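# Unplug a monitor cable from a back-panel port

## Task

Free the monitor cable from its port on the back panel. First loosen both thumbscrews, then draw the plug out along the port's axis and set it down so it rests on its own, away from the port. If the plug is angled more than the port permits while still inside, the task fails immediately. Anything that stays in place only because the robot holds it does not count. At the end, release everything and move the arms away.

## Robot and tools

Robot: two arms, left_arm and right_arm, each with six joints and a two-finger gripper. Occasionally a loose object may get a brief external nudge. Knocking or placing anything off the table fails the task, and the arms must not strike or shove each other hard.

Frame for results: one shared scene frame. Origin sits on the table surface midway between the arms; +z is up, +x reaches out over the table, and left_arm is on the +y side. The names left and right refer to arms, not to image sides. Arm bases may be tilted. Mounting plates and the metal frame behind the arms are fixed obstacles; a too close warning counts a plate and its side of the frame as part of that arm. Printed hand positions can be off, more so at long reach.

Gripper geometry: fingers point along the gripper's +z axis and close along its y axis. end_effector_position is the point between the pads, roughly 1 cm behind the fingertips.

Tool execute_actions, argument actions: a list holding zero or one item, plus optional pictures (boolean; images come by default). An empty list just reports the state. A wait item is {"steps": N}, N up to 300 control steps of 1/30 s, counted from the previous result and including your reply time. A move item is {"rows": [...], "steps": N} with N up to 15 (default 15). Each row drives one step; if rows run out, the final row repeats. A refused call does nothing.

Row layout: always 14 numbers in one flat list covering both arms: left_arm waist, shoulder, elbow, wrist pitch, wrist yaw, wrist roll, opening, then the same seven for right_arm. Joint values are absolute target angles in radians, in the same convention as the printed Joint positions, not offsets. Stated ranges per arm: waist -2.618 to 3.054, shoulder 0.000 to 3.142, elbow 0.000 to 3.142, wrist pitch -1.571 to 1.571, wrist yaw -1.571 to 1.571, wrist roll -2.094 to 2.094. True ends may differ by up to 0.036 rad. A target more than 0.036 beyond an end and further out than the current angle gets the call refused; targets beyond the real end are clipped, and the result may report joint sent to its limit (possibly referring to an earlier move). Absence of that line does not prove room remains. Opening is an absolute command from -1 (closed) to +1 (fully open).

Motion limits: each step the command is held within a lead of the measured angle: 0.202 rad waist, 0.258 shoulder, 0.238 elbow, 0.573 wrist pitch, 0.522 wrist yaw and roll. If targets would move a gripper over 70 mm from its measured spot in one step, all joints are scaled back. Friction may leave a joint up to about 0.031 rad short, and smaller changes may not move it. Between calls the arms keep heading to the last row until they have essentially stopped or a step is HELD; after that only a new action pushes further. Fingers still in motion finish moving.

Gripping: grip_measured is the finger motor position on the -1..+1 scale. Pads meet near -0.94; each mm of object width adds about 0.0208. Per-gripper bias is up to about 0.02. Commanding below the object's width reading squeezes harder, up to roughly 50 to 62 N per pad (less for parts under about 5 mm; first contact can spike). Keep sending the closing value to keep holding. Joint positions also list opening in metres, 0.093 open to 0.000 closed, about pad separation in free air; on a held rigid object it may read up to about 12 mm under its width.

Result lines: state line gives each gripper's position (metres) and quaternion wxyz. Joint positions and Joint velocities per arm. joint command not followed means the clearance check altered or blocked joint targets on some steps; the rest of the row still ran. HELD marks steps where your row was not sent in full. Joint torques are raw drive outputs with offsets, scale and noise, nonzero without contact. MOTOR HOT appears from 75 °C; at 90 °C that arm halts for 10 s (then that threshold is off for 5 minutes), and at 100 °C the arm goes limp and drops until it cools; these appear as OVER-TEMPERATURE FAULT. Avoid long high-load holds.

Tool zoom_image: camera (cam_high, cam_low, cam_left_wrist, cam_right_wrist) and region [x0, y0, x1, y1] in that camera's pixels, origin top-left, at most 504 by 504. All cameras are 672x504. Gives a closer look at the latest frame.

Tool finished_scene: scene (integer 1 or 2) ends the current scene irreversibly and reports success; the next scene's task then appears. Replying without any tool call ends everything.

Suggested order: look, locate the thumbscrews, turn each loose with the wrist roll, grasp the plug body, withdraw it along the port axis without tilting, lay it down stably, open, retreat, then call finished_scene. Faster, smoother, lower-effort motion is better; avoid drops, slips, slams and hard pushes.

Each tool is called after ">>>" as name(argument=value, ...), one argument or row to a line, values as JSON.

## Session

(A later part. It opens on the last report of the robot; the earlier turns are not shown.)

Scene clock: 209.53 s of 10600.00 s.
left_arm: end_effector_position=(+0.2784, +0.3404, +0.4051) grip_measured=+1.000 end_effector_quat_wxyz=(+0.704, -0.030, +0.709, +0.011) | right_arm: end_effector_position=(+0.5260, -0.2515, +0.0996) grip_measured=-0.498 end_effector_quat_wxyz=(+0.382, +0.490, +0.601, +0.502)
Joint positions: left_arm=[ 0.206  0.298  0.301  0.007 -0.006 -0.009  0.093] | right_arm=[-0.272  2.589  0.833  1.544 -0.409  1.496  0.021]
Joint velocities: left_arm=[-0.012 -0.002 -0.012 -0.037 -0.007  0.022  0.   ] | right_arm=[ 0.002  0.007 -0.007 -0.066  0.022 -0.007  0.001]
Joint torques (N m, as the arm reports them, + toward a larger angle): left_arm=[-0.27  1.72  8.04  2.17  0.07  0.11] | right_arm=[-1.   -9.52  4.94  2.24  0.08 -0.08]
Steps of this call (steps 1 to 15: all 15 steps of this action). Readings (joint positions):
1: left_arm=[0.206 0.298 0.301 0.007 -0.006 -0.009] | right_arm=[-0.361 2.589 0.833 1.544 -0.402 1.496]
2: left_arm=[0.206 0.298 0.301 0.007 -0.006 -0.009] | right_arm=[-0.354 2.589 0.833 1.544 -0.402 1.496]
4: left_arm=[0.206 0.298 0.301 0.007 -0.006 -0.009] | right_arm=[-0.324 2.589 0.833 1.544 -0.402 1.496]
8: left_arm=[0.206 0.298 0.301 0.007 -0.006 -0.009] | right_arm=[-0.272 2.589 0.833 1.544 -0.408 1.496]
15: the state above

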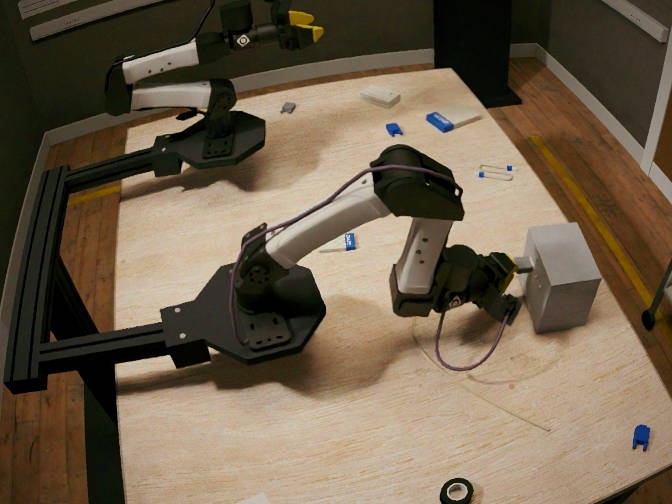

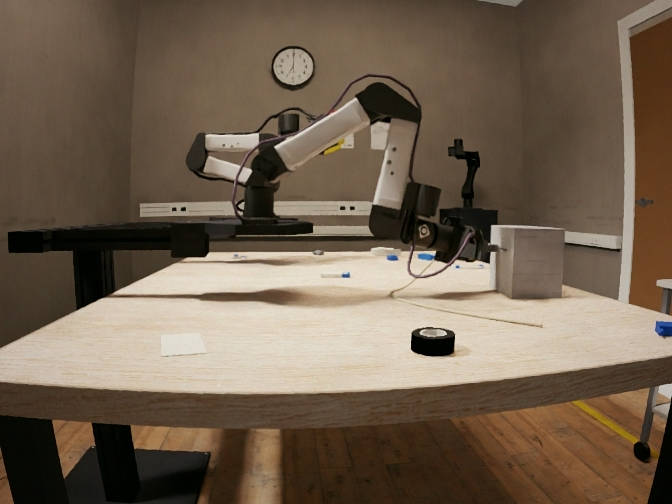

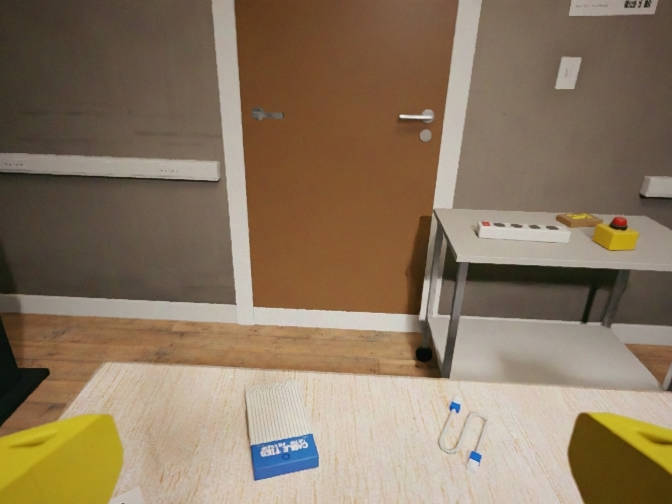

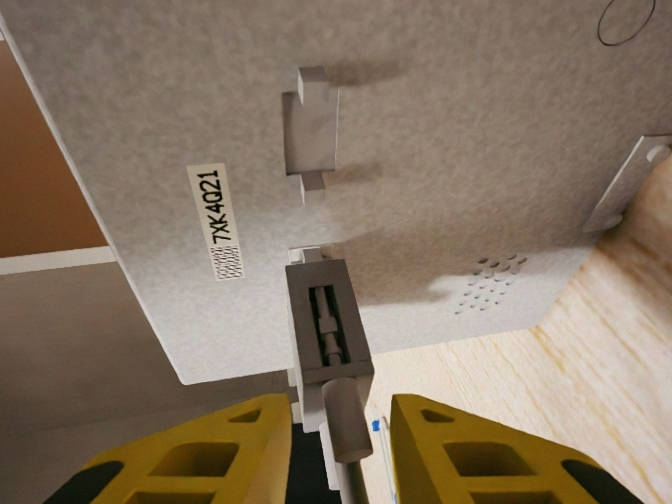

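>>> execute_actions(
  actions=[
    {"rows":[[0.2,0.3,0.3,0,0,0,1,-0.277,2.59,0.85,1.535,-0.4,1.75,-0.66]],"steps":10},
  ],
  pictures=false,
)

>>> execute_actions(
  actions=[
    {"rows":[[0.2,0.3,0.3,0,0,0,1,-0.277,2.59,0.85,1.535,-0.4,1.7,-1],[0.2,0.3,0.3,0,0,0,1,-0.277,2.59,0.85,1.535,-0.4,1.7,-1],[0.2,0.3,0.3,0,0,0,1,-0.277,2.59,0.85,1.535,-0.4,0.5,-1]],"steps":9},
  ],
  pictures=false,
)

>>> execute_actions(
  actions=[
    {"rows":[[0.2,0.3,0.3,0,0,0,1,-0.277,2.59,0.85,1.535,-0.4,1.02,-0.66],[0.2,0.3,0.3,0,0,0,1,-0.277,2.59,0.85,1.535,-0.4,1.02,-0.66],[0.2,0.3,0.3,0,0,0,1,-0.277,2.59,0.85,1.535,-0.4,2.09,-0.66]],"steps":9},
  ],
  pictures=false,
)

>>> execute_actions(
  actions=[
    {"rows":[[0.2,0.3,0.3,0,0,0,1,-0.277,2.59,0.85,1.535,-0.4,1.7,-1],[0.2,0.3,0.3,0,0,0,1,-0.277,2.59,0.85,1.535,-0.4,1.7,-1],[0.2,0.3,0.3,0,0,0,1,-0.277,2.59,0.85,1.535,-0.4,0.5,-1]],"steps":9},
  ],
  pictures=false,
)

>>> execute_actions(
  actions=[
    {"rows":[[0.2,0.3,0.3,0,0,0,1,-0.277,2.59,0.85,1.535,-0.4,1.02,-0.66],[0.2,0.3,0.3,0,0,0,1,-0.277,2.59,0.85,1.535,-0.4,1.02,-0.66],[0.2,0.3,0.3,0,0,0,1,-0.277,2.59,0.85,1.535,-0.4,2.09,-0.66]],"steps":9},
  ],
  pictures=false,
)

>>> execute_actions(
  actions=[
    {"rows":[[0.2,0.3,0.3,0,0,0,1,-0.277,2.59,0.85,1.535,-0.4,1.7,-1],[0.2,0.3,0.3,0,0,0,1,-0.277,2.59,0.85,1.535,-0.4,1.7,-1],[0.2,0.3,0.3,0,0,0,1,-0.277,2.59,0.85,1.535,-0.4,0.5,-1]],"steps":9},
  ],
  pictures=false,
)

>>> execute_actions(
  actions=[
    {"rows":[[0.2,0.3,0.3,0,0,0,1,-0.277,2.59,0.85,1.535,-0.4,1.02,-0.66],[0.2,0.3,0.3,0,0,0,1,-0.277,2.59,0.85,1.535,-0.4,1.02,-0.66],[0.2,0.3,0.3,0,0,0,1,-0.277,2.59,0.85,1.535,-0.4,2.09,-0.66]],"steps":9},
  ],
  pictures=false,
)

>>> execute_actions(
  actions=[
    {"rows":[[0.2,0.3,0.3,0,0,0,1,-0.277,2.59,0.85,1.535,-0.4,1.7,-1],[0.2,0.3,0.3,0,0,0,1,-0.277,2.59,0.85,1.535,-0.4,1.7,-1],[0.2,0.3,0.3,0,0,0,1,-0.277,2.59,0.85,1.535,-0.4,0.5,-1]],"steps":9},
  ],
  pictures=false,
)

>>> execute_actions(
  actions=[
    {"rows":[[0.2,0.3,0.3,0,0,0,1,-0.277,2.59,0.85,1.535,-0.4,1.02,-0.66],[0.2,0.3,0.3,0,0,0,1,-0.277,2.59,0.85,1.535,-0.4,1.02,-0.66],[0.2,0.3,0.3,0,0,0,1,-0.277,2.59,0.85,1.535,-0.4,1.72,-0.66]],"steps":9},
  ],
)

>>> zoom_image(
  camera="cam_right_wrist",
  region=[230,240,450,480],
)

Scene clock: 223.07 s of 10600.00 s.
left_arm: end_effector_position=(+0.2784, +0.3404, +0.4051) grip_measured=+1.000 end_effector_quat_wxyz=(+0.704, -0.030, +0.709, +0.011) | right_arm: end_effector_position=(+0.5257, -0.2515, +0.0984) grip_measured=-0.658 end_effector_quat_wxyz=(+0.322, +0.556, +0.544, +0.540)
Joint positions: left_arm=[ 0.206  0.298  0.301  0.007 -0.006 -0.009  0.093] | right_arm=[-0.272  2.589  0.833  1.538 -0.408  1.718  0.014]
Joint velocities: left_arm=[-0.017  0.007 -0.012  0.007  0.037 -0.081  0.   ] | right_arm=[ 0.012 -0.007 -0.012  0.007 -0.037  0.125 -0.003]
Joint torques (N m, as the arm reports them, + toward a larger angle): left_arm=[-0.3   1.84  8.21  2.15  0.06  0.13] | right_arm=[-0.64 -9.71  5.01  2.09  0.23 -0.08]
Steps of this call (steps 1 to 15: the robot went on to your last target; steps 16 to 90: nothing new was sent; then 10.20 s passed at rest; steps 91 to 100: all 10 steps of this action). Readings (joint positions):
91: left_arm=[0.206 0.298 0.301 0.007 -0.006 -0.009] | right_arm=[-0.272 2.589 0.833 1.543 -0.409 1.536]
92: left_arm=[0.206 0.298 0.301 0.007 -0.006 -0.009] | right_arm=[-0.272 2.589 0.833 1.543 -0.409 1.579]
94: left_arm=[0.206 0.298 0.301 0.007 -0.006 -0.009] | right_arm=[-0.272 2.589 0.833 1.540 -0.409 1.639]
98: left_arm=[0.206 0.298 0.301 0.007 -0.006 -0.009] | right_arm=[-0.272 2.589 0.833 1.539 -0.408 1.702]
100: the state above

Scene clock: 223.37 s of 10600.00 s.
left_arm: end_effector_position=(+0.2784, +0.3404, +0.4051) grip_measured=+1.000 end_effector_quat_wxyz=(+0.704, -0.030, +0.709, +0.011) | right_arm: end_effector_position=(+0.5255, -0.2522, +0.0969) grip_measured=-0.974 end_effector_quat_wxyz=(+0.483, +0.344, +0.699, +0.399)
Joint positions: left_arm=[ 0.206  0.298  0.301  0.007 -0.006 -0.009  0.093] | right_arm=[-0.272  2.589  0.833  1.532 -0.404  1.035  0.   ]
Joint velocities: left_arm=[-0.002 -0.012 -0.032  0.007 -0.037 -0.007  0.   ] | right_arm=[ 0.012 -0.002 -0.007 -0.037 -0.066 -2.733  0.   ]
Joint torques (N m, as the arm reports them, + toward a larger angle): left_arm=[-0.31  1.81  8.2   2.16  0.04  0.1 ] | right_arm=[-0.84 -9.93  4.85  2.2   0.13 -0.31]
Steps of this call (steps 1 to 9: all 9 steps of this action). Readings (joint positions):
1: left_arm=[0.206 0.298 0.301 0.007 -0.006 -0.009] | right_arm=[-0.272 2.589 0.833 1.538 -0.408 1.717]
2: left_arm=[0.206 0.298 0.301 0.007 -0.006 -0.009] | right_arm=[-0.272 2.589 0.833 1.543 -0.408 1.715]
4: left_arm=[0.206 0.298 0.301 0.007 -0.006 -0.009] | right_arm=[-0.272 2.589 0.833 1.543 -0.407 1.529]
8: left_arm=[0.206 0.298 0.301 0.007 -0.006 -0.009] | right_arm=[-0.272 2.589 0.833 1.533 -0.404 1.133]
9: the state above

Scene clock: 223.67 s of 10600.00 s.
left_arm: end_effector_position=(+0.2784, +0.3404, +0.4051) grip_measured=+1.000 end_effector_quat_wxyz=(+0.704, -0.030, +0.709, +0.011) | right_arm: end_effector_position=(+0.5260, -0.2527, +0.0973) grip_measured=-0.661 end_effector_quat_wxyz=(+0.327, +0.554, +0.548, +0.535)
Joint positions: left_arm=[ 0.206  0.298  0.301  0.007 -0.006 -0.009  0.093] | right_arm=[-0.272  2.589  0.834  1.533 -0.403  1.701  0.013]
Joint velocities: left_arm=[-0.022 -0.017  0.012  0.007  0.037  0.007  0.   ] | right_arm=[-0.022  0.002 -0.017 -0.007 -0.022  2.645 -0.001]
Joint torques (N m, as the arm reports them, + toward a larger angle): left_arm=[-0.42  1.79  8.15  2.15  0.08  0.11] | right_arm=[-1.   -9.32  4.85  2.14  0.07 -0.11]
Steps of this call (steps 1 to 9: all 9 steps of this action). Readings (joint positions):
1: left_arm=[0.206 0.298 0.301 0.007 -0.006 -0.009] | right_arm=[-0.272 2.589 0.833 1.532 -0.404 1.018]
2: left_arm=[0.206 0.298 0.301 0.007 -0.006 -0.009] | right_arm=[-0.272 2.589 0.834 1.532 -0.403 1.018]
4: left_arm=[0.206 0.298 0.301 0.007 -0.006 -0.009] | right_arm=[-0.272 2.589 0.834 1.534 -0.403 1.204]
8: left_arm=[0.206 0.298 0.301 0.007 -0.006 -0.009] | right_arm=[-0.272 2.589 0.834 1.533 -0.403 1.606]
9: the state above

Scene clock: 223.97 s of 10600.00 s.
left_arm: end_effector_position=(+0.2784, +0.3404, +0.4051) grip_measured=+1.000 end_effector_quat_wxyz=(+0.704, -0.030, +0.709, +0.011) | right_arm: end_effector_position=(+0.5260, -0.2532, +0.0972) grip_measured=-0.974 end_effector_quat_wxyz=(+0.484, +0.345, +0.699, +0.398)
Joint positions: left_arm=[ 0.206  0.298  0.301  0.007 -0.006 -0.009  0.093] | right_arm=[-0.273  2.589  0.834  1.532 -0.402  1.034  0.   ]
Joint velocities: left_arm=[ 0.002 -0.002  0.007 -0.007  0.051  0.051  0.   ] | right_arm=[-0.002 -0.012  0.002 -0.066 -0.066 -2.747  0.   ]
Joint torques (N m, as the arm reports them, + toward a larger angle): left_arm=[-0.37  1.71  8.13  2.16  0.06  0.12] | right_arm=[-0.22 -9.46  4.95  2.13  0.09 -0.37]
Steps of this call (steps 1 to 9: all 9 steps of this action). Readings (joint positions):
1: left_arm=[0.206 0.298 0.301 0.007 -0.006 -0.009] | right_arm=[-0.272 2.589 0.834 1.532 -0.403 1.716]
2: left_arm=[0.206 0.298 0.301 0.007 -0.006 -0.009] | right_arm=[-0.273 2.589 0.834 1.539 -0.404 1.714]
4: left_arm=[0.206 0.298 0.301 0.007 -0.006 -0.009] | right_arm=[-0.273 2.589 0.834 1.540 -0.405 1.528]
8: left_arm=[0.206 0.298 0.301 0.007 -0.006 -0.009] | right_arm=[-0.273 2.589 0.834 1.532 -0.402 1.132]
9: the state above

Scene clock: 224.27 s of 10600.00 s.
left_arm: end_effector_position=(+0.2784, +0.3404, +0.4051) grip_measured=+1.000 end_effector_quat_wxyz=(+0.704, -0.030, +0.709, +0.011) | right_arm: end_effector_position=(+0.5261, -0.2532, +0.0974) grip_measured=-0.661 end_effector_quat_wxyz=(+0.328, +0.554, +0.548, +0.535)
Joint positions: left_arm=[ 0.206  0.298  0.301  0.007 -0.006 -0.009  0.093] | right_arm=[-0.273  2.589  0.834  1.533 -0.402  1.699  0.013]
Joint velocities: left_arm=[ 0.007 -0.022  0.012 -0.051 -0.022 -0.037  0.   ] | right_arm=[ 0.007  0.007 -0.002 -0.037 -0.007  2.659 -0.   ]
Joint torques (N m, as the arm reports them, + toward a larger angle): left_arm=[-0.41  1.78  8.15  2.16  0.06  0.12] | right_arm=[-0.36 -9.78  5.03  2.1   0.11 -0.18]
Steps of this call (steps 1 to 9: all 9 steps of this action). Readings (joint positions):
1: left_arm=[0.206 0.298 0.301 0.007 -0.006 -0.009] | right_arm=[-0.273 2.589 0.834 1.532 -0.402 1.017]
2: left_arm=[0.206 0.298 0.301 0.007 -0.006 -0.009] | right_arm=[-0.273 2.589 0.834 1.532 -0.402 1.017]
4: left_arm=[0.206 0.298 0.301 0.007 -0.006 -0.009] | right_arm=[-0.273 2.589 0.834 1.533 -0.402 1.203]
8: left_arm=[0.206 0.298 0.301 0.007 -0.006 -0.009] | right_arm=[-0.273 2.589 0.834 1.533 -0.402 1.605]
9: the state above

Scene clock: 224.57 s of 10600.00 s.
left_arm: end_effector_position=(+0.2784, +0.3404, +0.4051) grip_measured=+1.000 end_effector_quat_wxyz=(+0.704, -0.030, +0.709, +0.011) | right_arm: end_effector_position=(+0.5261, -0.2536, +0.0973) grip_measured=-0.974 end_effector_quat_wxyz=(+0.485, +0.345, +0.698, +0.397)
Joint positions: left_arm=[ 0.206  0.298  0.301  0.007 -0.006 -0.009  0.093] | right_arm=[-0.274  2.589  0.834  1.532 -0.401  1.033  0.   ]
Joint velocities: left_arm=[ 0.017  0.007 -0.002  0.007 -0.022 -0.022  0.   ] | right_arm=[-0.012  0.017 -0.002  0.051 -0.081 -2.674  0.   ]
Joint torques (N m, as the arm reports them, + toward a larger angle): left_arm=[-0.36  1.81  8.19  2.15  0.03  0.14] | right_arm=[-0.43 -9.46  4.6   2.11  0.09 -0.35]
Steps of this call (steps 1 to 9: all 9 steps of this action). Readings (joint positions):
1: left_arm=[0.206 0.298 0.301 0.007 -0.006 -0.009] | right_arm=[-0.273 2.589 0.834 1.532 -0.402 1.715]
2: left_arm=[0.206 0.298 0.301 0.007 -0.006 -0.009] | right_arm=[-0.273 2.589 0.834 1.539 -0.403 1.713]
4: left_arm=[0.206 0.298 0.301 0.007 -0.006 -0.009] | right_arm=[-0.273 2.589 0.834 1.540 -0.403 1.528]
8: left_arm=[0.206 0.298 0.301 0.007 -0.006 -0.009] | right_arm=[-0.274 2.589 0.834 1.533 -0.401 1.131]
9: the state above

Scene clock: 224.87 s of 10600.00 s.
left_arm: end_effector_position=(+0.2784, +0.3404, +0.4051) grip_measured=+1.000 end_effector_quat_wxyz=(+0.704, -0.030, +0.709, +0.011) | right_arm: end_effector_position=(+0.5262, -0.2536, +0.0976) grip_measured=-0.661 end_effector_quat_wxyz=(+0.329, +0.553, +0.548, +0.534)
Joint positions: left_arm=[ 0.206  0.298  0.301  0.007 -0.006 -0.009  0.093] | right_arm=[-0.274  2.589  0.834  1.534 -0.401  1.699  0.013]
Joint velocities: left_arm=[0.007 0.007 0.007 0.066 0.022 0.037 0.   ] | right_arm=[-0.002  0.002 -0.017  0.051 -0.007  2.645 -0.001]
Joint torques (N m, as the arm reports them, + toward a larger angle): left_arm=[-0.45  1.77  8.27  2.15  0.08  0.11] | right_arm=[-0.62 -9.84  4.83  2.12  0.1  -0.12]
Steps of this call (steps 1 to 9: all 9 steps of this action). Readings (joint positions):
1: left_arm=[0.206 0.298 0.301 0.007 -0.006 -0.009] | right_arm=[-0.274 2.589 0.834 1.533 -0.401 1.016]
2: left_arm=[0.206 0.298 0.301 0.007 -0.006 -0.009] | right_arm=[-0.274 2.589 0.834 1.533 -0.401 1.016]
4: left_arm=[0.206 0.298 0.301 0.007 -0.006 -0.009] | right_arm=[-0.274 2.589 0.834 1.534 -0.401 1.202]
8: left_arm=[0.206 0.298 0.301 0.007 -0.006 -0.009] | right_arm=[-0.274 2.589 0.834 1.534 -0.401 1.604]
9: the state above

Scene clock: 225.17 s of 10600.00 s.
left_arm: end_effector_position=(+0.2784, +0.3404, +0.4051) grip_measured=+1.000 end_effector_quat_wxyz=(+0.704, -0.030, +0.709, +0.011) | right_arm: end_effector_position=(+0.5262, -0.2541, +0.0974) grip_measured=-0.973 end_effector_quat_wxyz=(+0.486, +0.345, +0.698, +0.397)
Joint positions: left_arm=[ 0.206  0.298  0.301  0.007 -0.006 -0.009  0.093] | right_arm=[-0.274  2.589  0.834  1.533 -0.399  1.033  0.   ]
Joint velocities: left_arm=[ 0.007  0.002  0.017  0.007 -0.037 -0.081  0.   ] | right_arm=[-0.002  0.012 -0.002 -0.081  0.007 -2.762  0.   ]
Joint torques (N m, as the arm reports them, + toward a larger angle): left_arm=[-0.25  1.8   8.18  2.17  0.09  0.12] | right_arm=[-0.4  -9.71  4.73  2.15  0.08 -0.25]
Steps of this call (steps 1 to 9: all 9 steps of this action). Readings (joint positions):
1: left_arm=[0.206 0.298 0.301 0.007 -0.006 -0.009] | right_arm=[-0.274 2.589 0.834 1.532 -0.401 1.715]
2: left_arm=[0.206 0.298 0.301 0.007 -0.006 -0.009] | right_arm=[-0.274 2.589 0.834 1.539 -0.402 1.713]
4: left_arm=[0.206 0.298 0.301 0.007 -0.006 -0.009] | right_arm=[-0.274 2.589 0.834 1.540 -0.402 1.527]
8: left_arm=[0.206 0.298 0.301 0.007 -0.006 -0.009] | right_arm=[-0.274 2.589 0.834 1.534 -0.399 1.131]
9: the state above

Scene clock: 225.47 s of 10600.00 s.
left_arm: end_effector_position=(+0.2784, +0.3404, +0.4051) grip_measured=+1.000 end_effector_quat_wxyz=(+0.704, -0.030, +0.709, +0.011) | right_arm: end_effector_position=(+0.5262, -0.2540, +0.0977) grip_measured=-0.661 end_effector_quat_wxyz=(+0.369, +0.511, +0.587, +0.508)
Joint positions: left_arm=[ 0.206  0.298  0.301  0.007 -0.006 -0.009  0.093] | right_arm=[-0.274  2.589  0.834  1.534 -0.4    1.548  0.013]
Joint velocities: left_arm=[ 0.007  0.022 -0.002  0.007 -0.022 -0.051  0.   ] | right_arm=[ 0.002 -0.027 -0.017  0.066 -0.11   1.136 -0.001]
Joint torques (N m, as the arm reports them, + toward a larger angle): left_arm=[-0.23  1.75  8.16  2.18  0.06  0.13] | right_arm=[-0.82 -9.22  4.87  2.13  0.07 -0.15]
Steps of this call (steps 1 to 9: all 9 steps of this action). Readings (joint positions):
1: left_arm=[0.206 0.298 0.301 0.007 -0.006 -0.009] | right_arm=[-0.274 2.589 0.834 1.534 -0.400 1.015]
2: left_arm=[0.206 0.298 0.301 0.007 -0.006 -0.009] | right_arm=[-0.274 2.589 0.834 1.534 -0.400 1.015]
4: left_arm=[0.206 0.298 0.301 0.007 -0.006 -0.009] | right_arm=[-0.274 2.589 0.834 1.535 -0.400 1.201]
8: left_arm=[0.206 0.298 0.301 0.007 -0.006 -0.009] | right_arm=[-0.274 2.589 0.834 1.534 -0.400 1.505]
9: the state above

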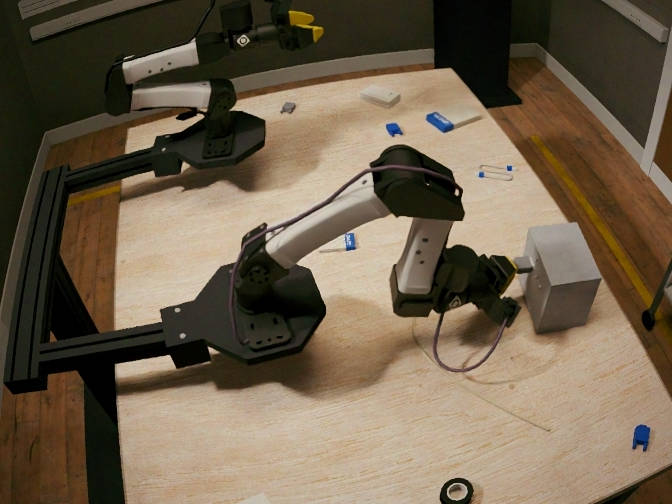

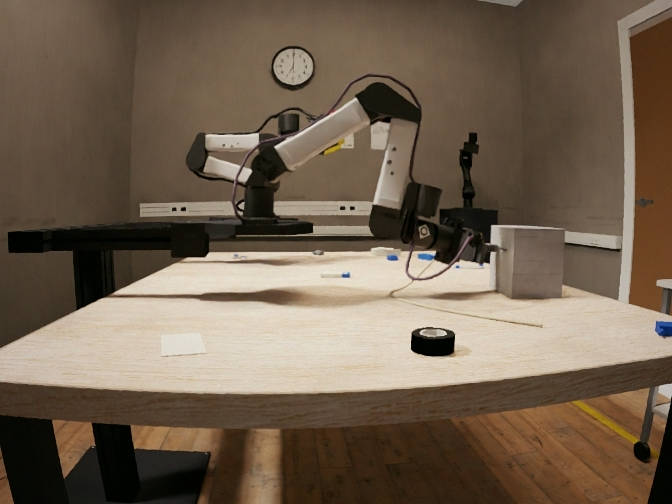

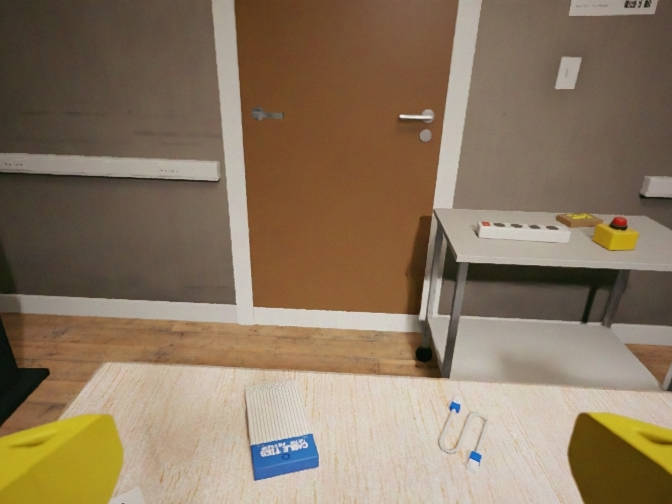

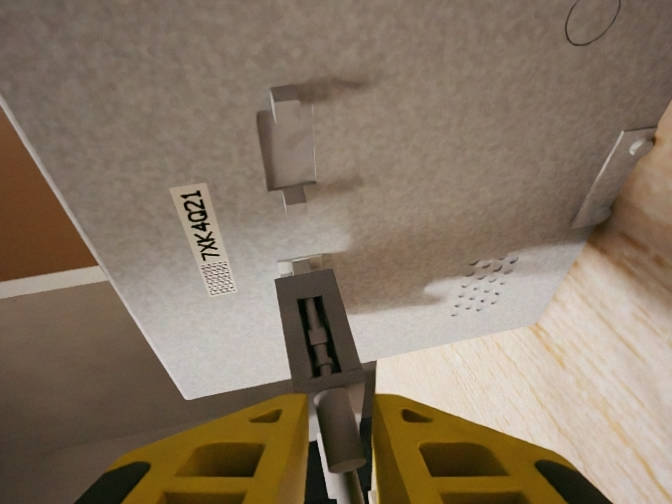

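Region (230, 240, 450, 480) of cam_right_wrist's 672x504 image, scaled by 2.100, with more detail than that image has; it fills the left 462 columns of this view, and the rest is white.

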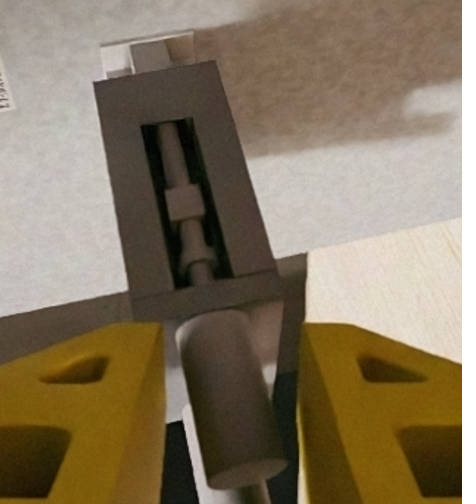

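>>> execute_actions(
  actions=[
    {"rows":[[0.2,0.3,0.3,0,0,0,1,-0.277,2.59,0.85,1.535,-0.4,1.95,-0.66]],"steps":12},
  ],
  pictures=false,
)

>>> execute_actions(
  actions=[
    {"rows":[[0.2,0.3,0.3,0,0,0,1,-0.277,2.59,0.85,1.535,-0.4,1.92,-1],[0.2,0.3,0.3,0,0,0,1,-0.277,2.59,0.85,1.535,-0.4,1.92,-1],[0.2,0.3,0.3,0,0,0,1,-0.277,2.59,0.85,1.535,-0.4,0.75,-1]]},
  ],
  pictures=false,
)

>>> execute_actions(
  actions=[
    {"steps":10},
  ],
  pictures=false,
)

Scene clock: 230.47 s of 10600.00 s.
left_arm: end_effector_position=(+0.2784, +0.3404, +0.4051) grip_measured=+1.000 end_effector_quat_wxyz=(+0.704, -0.030, +0.709, +0.011) | right_arm: end_effector_position=(+0.5260, -0.2539, +0.0968) grip_measured=-0.661 end_effector_quat_wxyz=(+0.265, +0.614, +0.481, +0.567)
Joint positions: left_arm=[ 0.206  0.298  0.301  0.007 -0.006 -0.009  0.093] | right_arm=[-0.274  2.589  0.834  1.531 -0.4    1.927  0.013]
Joint velocities: left_arm=[ 0.002 -0.012  0.017  0.022 -0.051 -0.022  0.   ] | right_arm=[-0.002  0.022 -0.002 -0.081 -0.037  0.037  0.001]
Joint torques (N m, as the arm reports them, + toward a larger angle): left_arm=[-0.29  1.8   8.03  2.16  0.04  0.13] | right_arm=[-0.4  -9.48  5.07  2.08 -0.02 -0.02]
Steps of this call (steps 1 to 30: the robot went on to your last target; steps 31 to 90: nothing new was sent; then 1.60 s passed at rest; steps 91 to 102: all 12 steps of this action). Readings (joint positions):
91: left_arm=[0.206 0.298 0.301 0.007 -0.006 -0.009] | right_arm=[-0.274 2.589 0.834 1.535 -0.400 1.753]
92: left_arm=[0.206 0.298 0.301 0.007 -0.006 -0.009] | right_arm=[-0.274 2.589 0.834 1.535 -0.400 1.792]
94: left_arm=[0.206 0.298 0.301 0.007 -0.006 -0.009] | right_arm=[-0.274 2.589 0.834 1.534 -0.400 1.847]
98: left_arm=[0.206 0.298 0.301 0.007 -0.006 -0.009] | right_arm=[-0.274 2.589 0.834 1.533 -0.400 1.905]
102: the state above

Scene clock: 230.97 s of 10600.00 s.
left_arm: end_effector_position=(+0.2784, +0.3404, +0.4051) grip_measured=+1.000 end_effector_quat_wxyz=(+0.704, -0.030, +0.709, +0.011) | right_arm: end_effector_position=(+0.5263, -0.2548, +0.0977) grip_measured=-0.971 end_effector_quat_wxyz=(+0.513, +0.296, +0.720, +0.362)
Joint positions: left_arm=[ 0.206  0.298  0.301  0.007 -0.006 -0.009  0.093] | right_arm=[-0.275  2.589  0.834  1.535 -0.398  0.894  0.   ]
Joint velocities: left_arm=[ 0.012 -0.012 -0.007 -0.007  0.037  0.037  0.   ] | right_arm=[ 0.002 -0.012  0.002  0.037 -0.022 -0.696  0.   ]
Joint torques (N m, as the arm reports them, + toward a larger angle): left_arm=[-0.4   1.84  8.2   2.15  0.07  0.14] | right_arm=[-0.38 -9.51  4.69  2.07  0.09 -0.35]
Steps of this call (steps 1 to 15: all 15 steps of this action). Readings (joint positions):
1: left_arm=[0.206 0.298 0.301 0.007 -0.006 -0.009] | right_arm=[-0.274 2.589 0.834 1.531 -0.399 1.927]
2: left_arm=[0.206 0.298 0.301 0.007 -0.006 -0.009] | right_arm=[-0.274 2.589 0.834 1.535 -0.399 1.926]
4: left_arm=[0.206 0.298 0.301 0.007 -0.006 -0.009] | right_arm=[-0.275 2.589 0.834 1.536 -0.398 1.741]
8: left_arm=[0.206 0.298 0.301 0.007 -0.006 -0.009] | right_arm=[-0.275 2.589 0.834 1.535 -0.397 1.343]
15: the state above

Scene clock: 231.30 s of 10600.00 s.
left_arm: end_effector_position=(+0.2784, +0.3404, +0.4051) grip_measured=+1.000 end_effector_quat_wxyz=(+0.704, -0.030, +0.709, +0.011) | right_arm: end_effector_position=(+0.5263, -0.2547, +0.0979) grip_measured=-0.971 end_effector_quat_wxyz=(+0.531, +0.258, +0.734, +0.335)
Joint positions: left_arm=[ 0.206  0.298  0.301  0.007 -0.006 -0.009  0.093] | right_arm=[-0.275  2.589  0.834  1.535 -0.399  0.79   0.   ]
Joint velocities: left_arm=[-0.002  0.002 -0.022 -0.022  0.125 -0.037  0.   ] | right_arm=[-0.002 -0.002 -0.007 -0.037 -0.022 -0.051  0.   ]
Joint torques (N m, as the arm reports them, + toward a larger angle): left_arm=[-0.38  1.72  8.22  2.19  0.05  0.13] | right_arm=[-0.11 -9.3   4.76  2.06  0.1  -0.41]
Steps of this call (steps 1 to 10: the robot went on to your last target). Readings (joint positions):
1: left_arm=[0.206 0.298 0.301 0.007 -0.006 -0.009] | right_arm=[-0.275 2.589 0.834 1.535 -0.398 0.870]
2: left_arm=[0.206 0.298 0.301 0.007 -0.006 -0.009] | right_arm=[-0.275 2.589 0.834 1.535 -0.398 0.851]
4: left_arm=[0.206 0.298 0.301 0.007 -0.006 -0.009] | right_arm=[-0.275 2.589 0.834 1.535 -0.399 0.824]
8: left_arm=[0.206 0.298 0.301 0.007 -0.006 -0.009] | right_arm=[-0.275 2.589 0.834 1.535 -0.399 0.797]
10: the state above

>>> execute_actions(
  actions=[
    {"rows":[[0.2,0.3,0.3,0,0,0,1,-0.272,2.59,0.85,1.535,-0.4,0.8,-0.66],[0.2,0.3,0.3,0,0,0,1,-0.272,2.59,0.85,1.535,-0.4,0.8,-0.66],[0.2,0.3,0.3,0,0,0,1,-0.272,2.59,0.85,1.535,-0.4,2.09,-0.66]]},
  ],
  pictures=false,
)

>>> execute_actions(
  actions=[
    {"rows":[[0.2,0.3,0.3,0,0,0,1,-0.272,2.59,0.85,1.535,-0.4,1.93,-1],[0.2,0.3,0.3,0,0,0,1,-0.272,2.59,0.85,1.535,-0.4,1.93,-1],[0.2,0.3,0.3,0,0,0,1,-0.272,2.59,0.85,1.535,-0.4,0.63,-1]]},
  ],
  pictures=false,
)

>>> execute_actions(
  actions=[
    {"rows":[[0.2,0.3,0.3,0,0,0,1,-0.272,2.59,0.85,1.535,-0.4,0.8,-0.66],[0.2,0.3,0.3,0,0,0,1,-0.272,2.59,0.85,1.535,-0.4,0.8,-0.66],[0.2,0.3,0.3,0,0,0,1,-0.272,2.59,0.85,1.535,-0.4,2.09,-0.66]]},
  ],
  pictures=false,
)

>>> execute_actions(
  actions=[
    {"rows":[[0.2,0.3,0.3,0,0,0,1,-0.272,2.59,0.85,1.535,-0.4,1.93,-1],[0.2,0.3,0.3,0,0,0,1,-0.272,2.59,0.85,1.535,-0.4,1.93,-1],[0.2,0.3,0.3,0,0,0,1,-0.272,2.59,0.85,1.535,-0.4,0.63,-1]]},
  ],
  pictures=false,
)

>>> execute_actions(
  actions=[
    {"rows":[[0.2,0.3,0.3,0,0,0,1,-0.272,2.59,0.85,1.535,-0.4,0.8,-0.66],[0.2,0.3,0.3,0,0,0,1,-0.272,2.59,0.85,1.535,-0.4,0.8,-0.66],[0.2,0.3,0.3,0,0,0,1,-0.272,2.59,0.85,1.535,-0.4,2.09,-0.66]]},
  ],
  pictures=false,
)

>>> execute_actions(
  actions=[
    {"rows":[[0.2,0.3,0.3,0,0,0,1,-0.272,2.59,0.85,1.535,-0.4,1.93,-1],[0.2,0.3,0.3,0,0,0,1,-0.272,2.59,0.85,1.535,-0.4,1.93,-1],[0.2,0.3,0.3,0,0,0,1,-0.272,2.59,0.85,1.535,-0.4,0.63,-1]]},
  ],
  pictures=false,
)

>>> execute_actions(
  actions=[
    {"rows":[[0.2,0.3,0.3,0,0,0,1,-0.272,2.59,0.85,1.535,-0.4,0.8,-0.66],[0.2,0.3,0.3,0,0,0,1,-0.272,2.59,0.85,1.535,-0.4,0.8,-0.66],[0.2,0.3,0.3,0,0,0,1,-0.272,2.59,0.85,1.535,-0.4,2.09,-0.66]]},
  ],
  pictures=false,
)

>>> execute_actions(
  actions=[
    {"rows":[[0.2,0.3,0.3,0,0,0,1,-0.272,2.59,0.85,1.535,-0.4,1.93,-1],[0.2,0.3,0.3,0,0,0,1,-0.272,2.59,0.85,1.535,-0.4,1.93,-1],[0.2,0.3,0.3,0,0,0,1,-0.272,2.59,0.85,1.535,-0.4,0.63,-1]]},
  ],
  pictures=false,
)

>>> execute_actions(
  actions=[
    {"rows":[[0.2,0.3,0.3,0,0,0,1,-0.272,2.59,0.85,1.535,-0.4,0.8,-0.66],[0.2,0.3,0.3,0,0,0,1,-0.272,2.59,0.85,1.535,-0.4,0.8,-0.66],[0.2,0.3,0.3,0,0,0,1,-0.272,2.59,0.85,1.535,-0.4,2.09,-0.66]]},
  ],
  pictures=false,
)

>>> execute_actions(
  actions=[
    {"rows":[[0.2,0.3,0.3,0,0,0,1,-0.272,2.59,0.85,1.535,-0.4,1.93,-1],[0.2,0.3,0.3,0,0,0,1,-0.272,2.59,0.85,1.535,-0.4,1.93,-1],[0.2,0.3,0.3,0,0,0,1,-0.272,2.59,0.85,1.535,-0.4,0.63,-1]]},
  ],
  pictures=false,
)

>>> execute_actions(
  actions=[
    {"rows":[[0.2,0.3,0.3,0,0,0,1,-0.272,2.59,0.85,1.535,-0.4,0.8,-0.66],[0.2,0.3,0.3,0,0,0,1,-0.272,2.59,0.85,1.535,-0.4,0.8,-0.66],[0.2,0.3,0.3,0,0,0,1,-0.272,2.59,0.85,1.535,-0.4,1.94,-0.66]],"steps":10},
  ],
)

>>> zoom_image(
  camera="cam_right_wrist",
  region=[230,240,450,480],
)

Scene clock: 245.70 s of 10600.00 s.
left_arm: end_effector_position=(+0.2784, +0.3404, +0.4051) grip_measured=+1.000 end_effector_quat_wxyz=(+0.704, -0.030, +0.709, +0.011) | right_arm: end_effector_position=(+0.5265, -0.2546, +0.0979) grip_measured=-0.661 end_effector_quat_wxyz=(+0.270, +0.610, +0.483, +0.567)
Joint positions: left_arm=[ 0.206  0.298  0.301  0.007 -0.006 -0.009  0.093] | right_arm=[-0.275  2.589  0.836  1.534 -0.4    1.918  0.013]
Joint velocities: left_arm=[ 0.012  0.002 -0.002  0.007 -0.095 -0.007  0.   ] | right_arm=[ 0.012 -0.002  0.002 -0.066 -0.051  1.136 -0.001]
Joint torques (N m, as the arm reports them, + toward a larger angle): left_arm=[-0.33  1.88  8.17  2.15  0.08  0.11] | right_arm=[ 0.28 -9.5   4.98  2.21  0.02 -0.17]
Steps of this call (steps 1 to 30: the robot went on to your last target; steps 31 to 90: nothing new was sent; then 10.90 s passed at rest; steps 91 to 105: all 15 steps of this action). Readings (joint positions):
91: left_arm=[0.206 0.298 0.301 0.007 -0.006 -0.009] | right_arm=[-0.275 2.589 0.834 1.537 -0.400 0.783]
92: left_arm=[0.206 0.298 0.301 0.007 -0.006 -0.009] | right_arm=[-0.275 2.589 0.836 1.537 -0.400 0.786]
94: left_arm=[0.206 0.298 0.301 0.007 -0.006 -0.009] | right_arm=[-0.275 2.589 0.836 1.537 -0.400 0.972]
98: left_arm=[0.206 0.298 0.301 0.007 -0.006 -0.009] | right_arm=[-0.275 2.589 0.836 1.536 -0.400 1.374]
105: the state above

Scene clock: 246.20 s of 10600.00 s.
left_arm: end_effector_position=(+0.2784, +0.3404, +0.4051) grip_measured=+1.000 end_effector_quat_wxyz=(+0.704, -0.030, +0.709, +0.011) | right_arm: end_effector_position=(+0.5267, -0.2549, +0.0980) grip_measured=-0.970 end_effector_quat_wxyz=(+0.528, +0.267, +0.731, +0.341)
Joint positions: left_arm=[ 0.206  0.298  0.301  0.007 -0.006 -0.009  0.093] | right_arm=[-0.275  2.589  0.836  1.535 -0.397  0.814  0.   ]
Joint velocities: left_arm=[-0.012 -0.007  0.002  0.022 -0.139  0.066  0.   ] | right_arm=[ 0.017  0.007 -0.007  0.051  0.037 -1.033  0.   ]
Joint torques (N m, as the arm reports them, + toward a larger angle): left_arm=[-0.36  1.82  8.19  2.15  0.03  0.14] | right_arm=[-0.26 -9.54  4.9   2.07  0.04 -0.46]
Steps of this call (steps 1 to 15: all 15 steps of this action). Readings (joint positions):
1: left_arm=[0.206 0.298 0.301 0.007 -0.006 -0.009] | right_arm=[-0.275 2.589 0.836 1.532 -0.400 1.926]
2: left_arm=[0.206 0.298 0.301 0.007 -0.006 -0.009] | right_arm=[-0.275 2.589 0.836 1.535 -0.399 1.926]
4: left_arm=[0.206 0.298 0.301 0.007 -0.006 -0.009] | right_arm=[-0.275 2.589 0.836 1.535 -0.398 1.741]
8: left_arm=[0.206 0.298 0.301 0.007 -0.006 -0.009] | right_arm=[-0.275 2.589 0.836 1.535 -0.396 1.342]
15: the state above

Scene clock: 246.70 s of 10600.00 s.
left_arm: end_effector_position=(+0.2784, +0.3404, +0.4051) grip_measured=+1.000 end_effector_quat_wxyz=(+0.704, -0.030, +0.709, +0.011) | right_arm: end_effector_position=(+0.5266, -0.2547, +0.0978) grip_measured=-0.661 end_effector_quat_wxyz=(+0.268, +0.612, +0.480, +0.568)
Joint positions: left_arm=[ 0.206  0.298  0.301  0.007 -0.006 -0.009  0.093] | right_arm=[-0.275  2.589  0.836  1.534 -0.398  1.926  0.013]
Joint velocities: left_arm=[-0.002 -0.002  0.007  0.007 -0.051  0.022  0.   ] | right_arm=[-0.027  0.007 -0.007 -0.066  0.007  1.062 -0.   ]
Joint torques (N m, as the arm reports them, + toward a larger angle): left_arm=[-0.35  1.74  8.19  2.16  0.05  0.11] | right_arm=[ 0.24 -9.67  4.96  2.15 -0.02 -0.1 ]
Steps of this call (steps 1 to 15: all 15 steps of this action). Readings (joint positions):
1: left_arm=[0.206 0.298 0.301 0.007 -0.006 -0.009] | right_arm=[-0.275 2.589 0.836 1.536 -0.398 0.808]
2: left_arm=[0.206 0.298 0.301 0.007 -0.006 -0.009] | right_arm=[-0.275 2.589 0.836 1.537 -0.398 0.808]
4: left_arm=[0.206 0.298 0.301 0.007 -0.006 -0.009] | right_arm=[-0.275 2.589 0.836 1.537 -0.398 0.993]
8: left_arm=[0.206 0.298 0.301 0.007 -0.006 -0.009] | right_arm=[-0.275 2.589 0.836 1.536 -0.398 1.395]
15: the state above

Scene clock: 247.20 s of 10600.00 s.
left_arm: end_effector_position=(+0.2784, +0.3404, +0.4051) grip_measured=+1.000 end_effector_quat_wxyz=(+0.704, -0.030, +0.709, +0.011) | right_arm: end_effector_position=(+0.5268, -0.2551, +0.0980) grip_measured=-0.970 end_effector_quat_wxyz=(+0.528, +0.268, +0.730, +0.340)
Joint positions: left_arm=[ 0.206  0.298  0.301  0.007 -0.006 -0.009  0.093] | right_arm=[-0.274  2.589  0.836  1.535 -0.395  0.815  0.   ]
Joint velocities: left_arm=[ 0.012  0.002  0.002 -0.095 -0.007 -0.051  0.   ] | right_arm=[-0.022 -0.002 -0.002  0.007  0.022 -1.048  0.   ]
Joint torques (N m, as the arm reports them, + toward a larger angle): left_arm=[-0.31  1.87  8.19  2.17  0.07  0.12] | right_arm=[ 0.   -9.53  4.64  2.1   0.   -0.4 ]
Steps of this call (steps 1 to 15: all 15 steps of this action). Readings (joint positions):
1: left_arm=[0.206 0.298 0.301 0.007 -0.006 -0.009] | right_arm=[-0.275 2.589 0.836 1.532 -0.398 1.932]
2: left_arm=[0.206 0.298 0.301 0.007 -0.006 -0.009] | right_arm=[-0.275 2.589 0.836 1.535 -0.398 1.931]
4: left_arm=[0.206 0.298 0.301 0.007 -0.006 -0.009] | right_arm=[-0.275 2.589 0.836 1.536 -0.396 1.746]
8: left_arm=[0.206 0.298 0.301 0.007 -0.006 -0.009] | right_arm=[-0.275 2.589 0.836 1.536 -0.395 1.347]
15: the state above

Scene clock: 247.70 s of 10600.00 s.
left_arm: end_effector_position=(+0.2784, +0.3404, +0.4051) grip_measured=+1.000 end_effector_quat_wxyz=(+0.704, -0.030, +0.709, +0.011) | right_arm: end_effector_position=(+0.5267, -0.2547, +0.0978) grip_measured=-0.661 end_effector_quat_wxyz=(+0.269, +0.613, +0.480, +0.568)
Joint positions: left_arm=[ 0.206  0.298  0.301  0.007 -0.006 -0.009  0.093] | right_arm=[-0.274  2.589  0.836  1.534 -0.396  1.926  0.013]
Joint velocities: left_arm=[-0.002  0.012 -0.022 -0.007  0.007  0.037  0.   ] | right_arm=[-0.007 -0.012 -0.002 -0.095  0.037  1.077 -0.001]
Joint torques (N m, as the arm reports them, + toward a larger angle): left_arm=[-0.37  1.69  8.1   2.17  0.07  0.13] | right_arm=[-0.02 -9.62  4.58  2.09  0.01  0.01]
Steps of this call (steps 1 to 15: all 15 steps of this action). Readings (joint positions):
1: left_arm=[0.206 0.298 0.301 0.007 -0.006 -0.009] | right_arm=[-0.274 2.589 0.836 1.536 -0.396 0.809]
2: left_arm=[0.206 0.298 0.301 0.007 -0.006 -0.009] | right_arm=[-0.274 2.589 0.836 1.537 -0.396 0.809]
4: left_arm=[0.206 0.298 0.301 0.007 -0.006 -0.009] | right_arm=[-0.274 2.589 0.836 1.537 -0.396 0.994]
8: left_arm=[0.206 0.298 0.301 0.007 -0.006 -0.009] | right_arm=[-0.274 2.589 0.836 1.536 -0.396 1.396]
15: the state above

Scene clock: 248.20 s of 10600.00 s.
left_arm: end_effector_position=(+0.2784, +0.3404, +0.4051) grip_measured=+1.000 end_effector_quat_wxyz=(+0.704, -0.030, +0.709, +0.011) | right_arm: end_effector_position=(+0.5268, -0.2551, +0.0981) grip_measured=-0.970 end_effector_quat_wxyz=(+0.528, +0.268, +0.730, +0.340)
Joint positions: left_arm=[ 0.206  0.298  0.301  0.007 -0.006 -0.009  0.093] | right_arm=[-0.274  2.589  0.836  1.535 -0.394  0.815  0.   ]
Joint velocities: left_arm=[-0.012 -0.007 -0.007 -0.007  0.022  0.051  0.   ] | right_arm=[-0.007 -0.002 -0.012 -0.037  0.037 -1.018  0.   ]
Joint torques (N m, as the arm reports them, + toward a larger angle): left_arm=[-0.3   1.62  8.17  2.15  0.06  0.12] | right_arm=[-0.26 -9.79  4.95  2.1  -0.06 -0.5 ]
Steps of this call (steps 1 to 15: all 15 steps of this action). Readings (joint positions):
1: left_arm=[0.206 0.298 0.301 0.007 -0.006 -0.009] | right_arm=[-0.274 2.589 0.836 1.532 -0.396 1.932]
2: left_arm=[0.206 0.298 0.301 0.007 -0.006 -0.009] | right_arm=[-0.274 2.589 0.836 1.535 -0.396 1.931]
4: left_arm=[0.206 0.298 0.301 0.007 -0.006 -0.009] | right_arm=[-0.274 2.589 0.836 1.536 -0.394 1.746]
8: left_arm=[0.206 0.298 0.301 0.007 -0.006 -0.009] | right_arm=[-0.274 2.589 0.836 1.537 -0.393 1.347]
15: the state above

Scene clock: 248.70 s of 10600.00 s.
left_arm: end_effector_position=(+0.2784, +0.3404, +0.4051) grip_measured=+1.000 end_effector_quat_wxyz=(+0.704, -0.030, +0.709, +0.011) | right_arm: end_effector_position=(+0.5267, -0.2548, +0.0978) grip_measured=-0.661 end_effector_quat_wxyz=(+0.269, +0.613, +0.480, +0.567)
Joint positions: left_arm=[ 0.206  0.298  0.301  0.007 -0.006 -0.009  0.093] | right_arm=[-0.274  2.589  0.836  1.534 -0.396  1.926  0.013]
Joint velocities: left_arm=[-0.007  0.007  0.012 -0.007 -0.037 -0.007  0.   ] | right_arm=[-0.002 -0.012 -0.002 -0.051  0.022  1.033 -0.001]
Joint torques (N m, as the arm reports them, + toward a larger angle): left_arm=[-0.3   1.65  8.03  2.17  0.07  0.13] | right_arm=[ 0.16 -9.51  4.83  2.2   0.14  0.01]
Steps of this call (steps 1 to 15: all 15 steps of this action). Readings (joint positions):
1: left_arm=[0.206 0.298 0.301 0.007 -0.006 -0.009] | right_arm=[-0.274 2.589 0.836 1.536 -0.395 0.809]
2: left_arm=[0.206 0.298 0.301 0.007 -0.006 -0.009] | right_arm=[-0.274 2.589 0.836 1.537 -0.395 0.809]
4: left_arm=[0.206 0.298 0.301 0.007 -0.006 -0.009] | right_arm=[-0.274 2.589 0.836 1.537 -0.396 0.994]
8: left_arm=[0.206 0.298 0.301 0.007 -0.006 -0.009] | right_arm=[-0.274 2.589 0.836 1.536 -0.396 1.396]
15: the state above

Scene clock: 249.20 s of 10600.00 s.
left_arm: end_effector_position=(+0.2784, +0.3404, +0.4051) grip_measured=+1.000 end_effector_quat_wxyz=(+0.704, -0.030, +0.709, +0.011) | right_arm: end_effector_position=(+0.5269, -0.2552, +0.0981) grip_measured=-0.969 end_effector_quat_wxyz=(+0.529, +0.268, +0.730, +0.340)
Joint positions: left_arm=[ 0.206  0.298  0.301  0.007 -0.006 -0.009  0.093] | right_arm=[-0.274  2.589  0.836  1.535 -0.393  0.815  0.   ]
Joint velocities: left_arm=[-0.012  0.012  0.002 -0.007 -0.051 -0.022  0.   ] | right_arm=[-0.027  0.002  0.007 -0.081 -0.125 -1.033  0.   ]
Joint torques (N m, as the arm reports them, + toward a larger angle): left_arm=[-0.37  1.8   8.19  2.16  0.09  0.13] | right_arm=[ 0.01 -9.46  4.76  2.12  0.08 -0.45]
Steps of this call (steps 1 to 15: all 15 steps of this action). Readings (joint positions):
1: left_arm=[0.206 0.298 0.301 0.007 -0.006 -0.009] | right_arm=[-0.274 2.589 0.836 1.532 -0.395 1.932]
2: left_arm=[0.206 0.298 0.301 0.007 -0.006 -0.009] | right_arm=[-0.274 2.589 0.836 1.535 -0.395 1.931]
4: left_arm=[0.206 0.298 0.301 0.007 -0.006 -0.009] | right_arm=[-0.274 2.589 0.836 1.537 -0.394 1.746]
8: left_arm=[0.206 0.298 0.301 0.007 -0.006 -0.009] | right_arm=[-0.274 2.589 0.836 1.537 -0.393 1.347]
15: the state above

Scene clock: 249.70 s of 10600.00 s.
left_arm: end_effector_position=(+0.2784, +0.3404, +0.4051) grip_measured=+1.000 end_effector_quat_wxyz=(+0.704, -0.030, +0.709, +0.011) | right_arm: end_effector_position=(+0.5267, -0.2548, +0.0978) grip_measured=-0.661 end_effector_quat_wxyz=(+0.269, +0.613, +0.480, +0.567)
Joint positions: left_arm=[ 0.206  0.298  0.301  0.007 -0.006 -0.009  0.093] | right_arm=[-0.274  2.589  0.836  1.534 -0.395  1.926  0.013]
Joint velocities: left_arm=[ 0.002 -0.027 -0.012 -0.022 -0.037 -0.022  0.   ] | right_arm=[-0.007  0.022 -0.002 -0.022  0.066  1.062  0.001]
Joint torques (N m, as the arm reports them, + toward a larger angle): left_arm=[-0.31  1.79  8.08  2.15  0.05  0.11] | right_arm=[ 0.06 -9.36  4.71  2.26 -0.01  0.05]
Steps of this call (steps 1 to 15: all 15 steps of this action). Readings (joint positions):
1: left_arm=[0.206 0.298 0.301 0.007 -0.006 -0.009] | right_arm=[-0.274 2.589 0.836 1.536 -0.394 0.809]
2: left_arm=[0.206 0.298 0.301 0.007 -0.006 -0.009] | right_arm=[-0.274 2.589 0.836 1.537 -0.395 0.809]
4: left_arm=[0.206 0.298 0.301 0.007 -0.006 -0.009] | right_arm=[-0.274 2.589 0.836 1.537 -0.395 0.994]
8: left_arm=[0.206 0.298 0.301 0.007 -0.006 -0.009] | right_arm=[-0.274 2.589 0.836 1.536 -0.395 1.396]
15: the state above

Scene clock: 250.20 s of 10600.00 s.
left_arm: end_effector_position=(+0.2784, +0.3404, +0.4051) grip_measured=+1.000 end_effector_quat_wxyz=(+0.704, -0.030, +0.709, +0.011) | right_arm: end_effector_position=(+0.5269, -0.2550, +0.0981) grip_measured=-0.969 end_effector_quat_wxyz=(+0.529, +0.268, +0.730, +0.340)
Joint positions: left_arm=[ 0.206  0.298  0.301  0.007 -0.006 -0.009  0.093] | right_arm=[-0.274  2.589  0.836  1.535 -0.393  0.815  0.   ]
Joint velocities: left_arm=[-0.002  0.012 -0.002  0.037 -0.125  0.095  0.   ] | right_arm=[-0.002 -0.007  0.002 -0.051 -0.007 -1.077  0.   ]
Joint torques (N m, as the arm reports them, + toward a larger angle): left_arm=[-0.32  1.83  8.11  2.14  0.07  0.11] | right_arm=[-0.02 -9.58  4.67  2.09  0.   -0.45]
Steps of this call (steps 1 to 15: all 15 steps of this action). Readings (joint positions):
1: left_arm=[0.206 0.298 0.301 0.007 -0.006 -0.009] | right_arm=[-0.274 2.589 0.836 1.532 -0.395 1.932]
2: left_arm=[0.206 0.298 0.301 0.007 -0.006 -0.009] | right_arm=[-0.274 2.589 0.836 1.535 -0.394 1.931]
4: left_arm=[0.206 0.298 0.301 0.007 -0.006 -0.009] | right_arm=[-0.274 2.589 0.836 1.536 -0.393 1.746]
8: left_arm=[0.206 0.298 0.301 0.007 -0.006 -0.009] | right_arm=[-0.274 2.589 0.836 1.537 -0.393 1.347]
15: the state above

Scene clock: 250.53 s of 10600.00 s.
left_arm: end_effector_position=(+0.2784, +0.3404, +0.4051) grip_measured=+1.000 end_effector_quat_wxyz=(+0.704, -0.030, +0.709, +0.011) | right_arm: end_effector_position=(+0.5268, -0.2547, +0.0982) grip_measured=-0.661 end_effector_quat_wxyz=(+0.362, +0.522, +0.577, +0.514)
Joint positions: left_arm=[ 0.206  0.298  0.301  0.007 -0.006 -0.009  0.093] | right_arm=[-0.274  2.589  0.836  1.536 -0.395  1.585  0.013]
Joint velocities: left_arm=[-0.007 -0.002 -0.012  0.022 -0.022  0.066  0.   ] | right_arm=[-0.002  0.012 -0.002  0.022  0.037  2.337 -0.002]
Joint torques (N m, as the arm reports them, + toward a larger angle): left_arm=[-0.41  1.69  8.21  2.17  0.04  0.1 ] | right_arm=[ 0.22 -9.37  4.82  2.07  0.06 -0.23]
Steps of this call (steps 1 to 10: all 10 steps of this action). Readings (joint positions):
1: left_arm=[0.206 0.298 0.301 0.007 -0.006 -0.009] | right_arm=[-0.274 2.589 0.836 1.537 -0.394 0.809]
2: left_arm=[0.206 0.298 0.301 0.007 -0.006 -0.009] | right_arm=[-0.274 2.589 0.836 1.537 -0.394 0.809]
4: left_arm=[0.206 0.298 0.301 0.007 -0.006 -0.009] | right_arm=[-0.274 2.589 0.836 1.537 -0.395 0.994]
8: left_arm=[0.206 0.298 0.301 0.007 -0.006 -0.009] | right_arm=[-0.274 2.589 0.836 1.536 -0.395 1.396]
10: the state above

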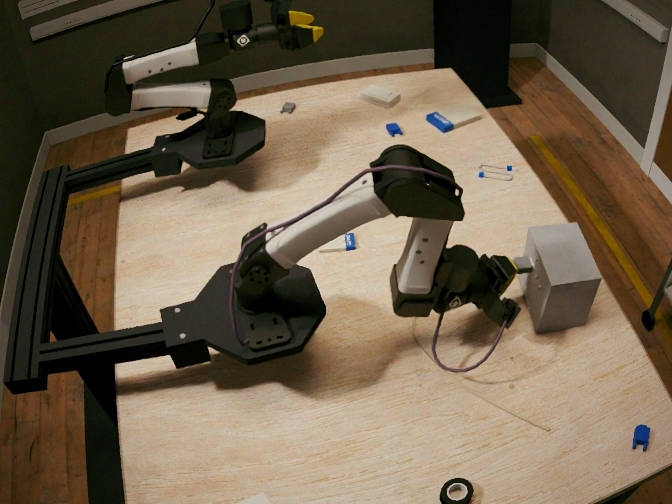

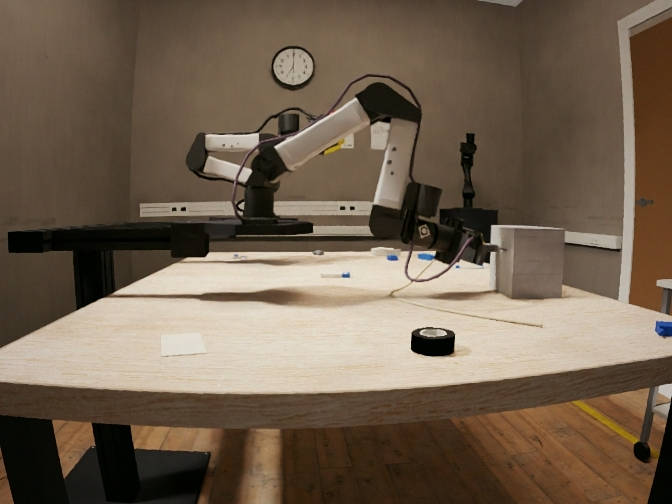

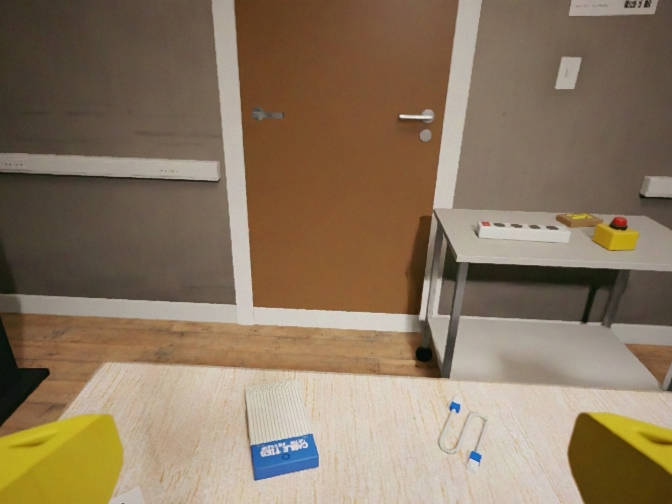

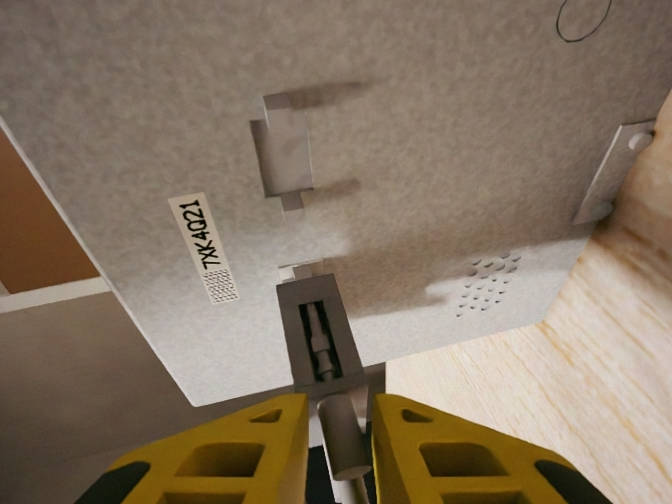

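Region (230, 240, 450, 480) of cam_right_wrist's 672x504 image, scaled by 2.100, with more detail than that image has; it fills the left 462 columns of this view, and the rest is white.

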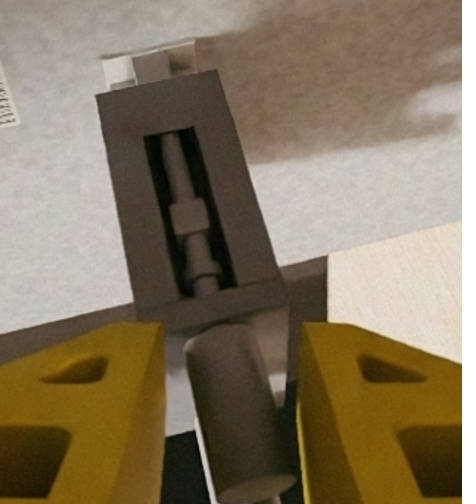

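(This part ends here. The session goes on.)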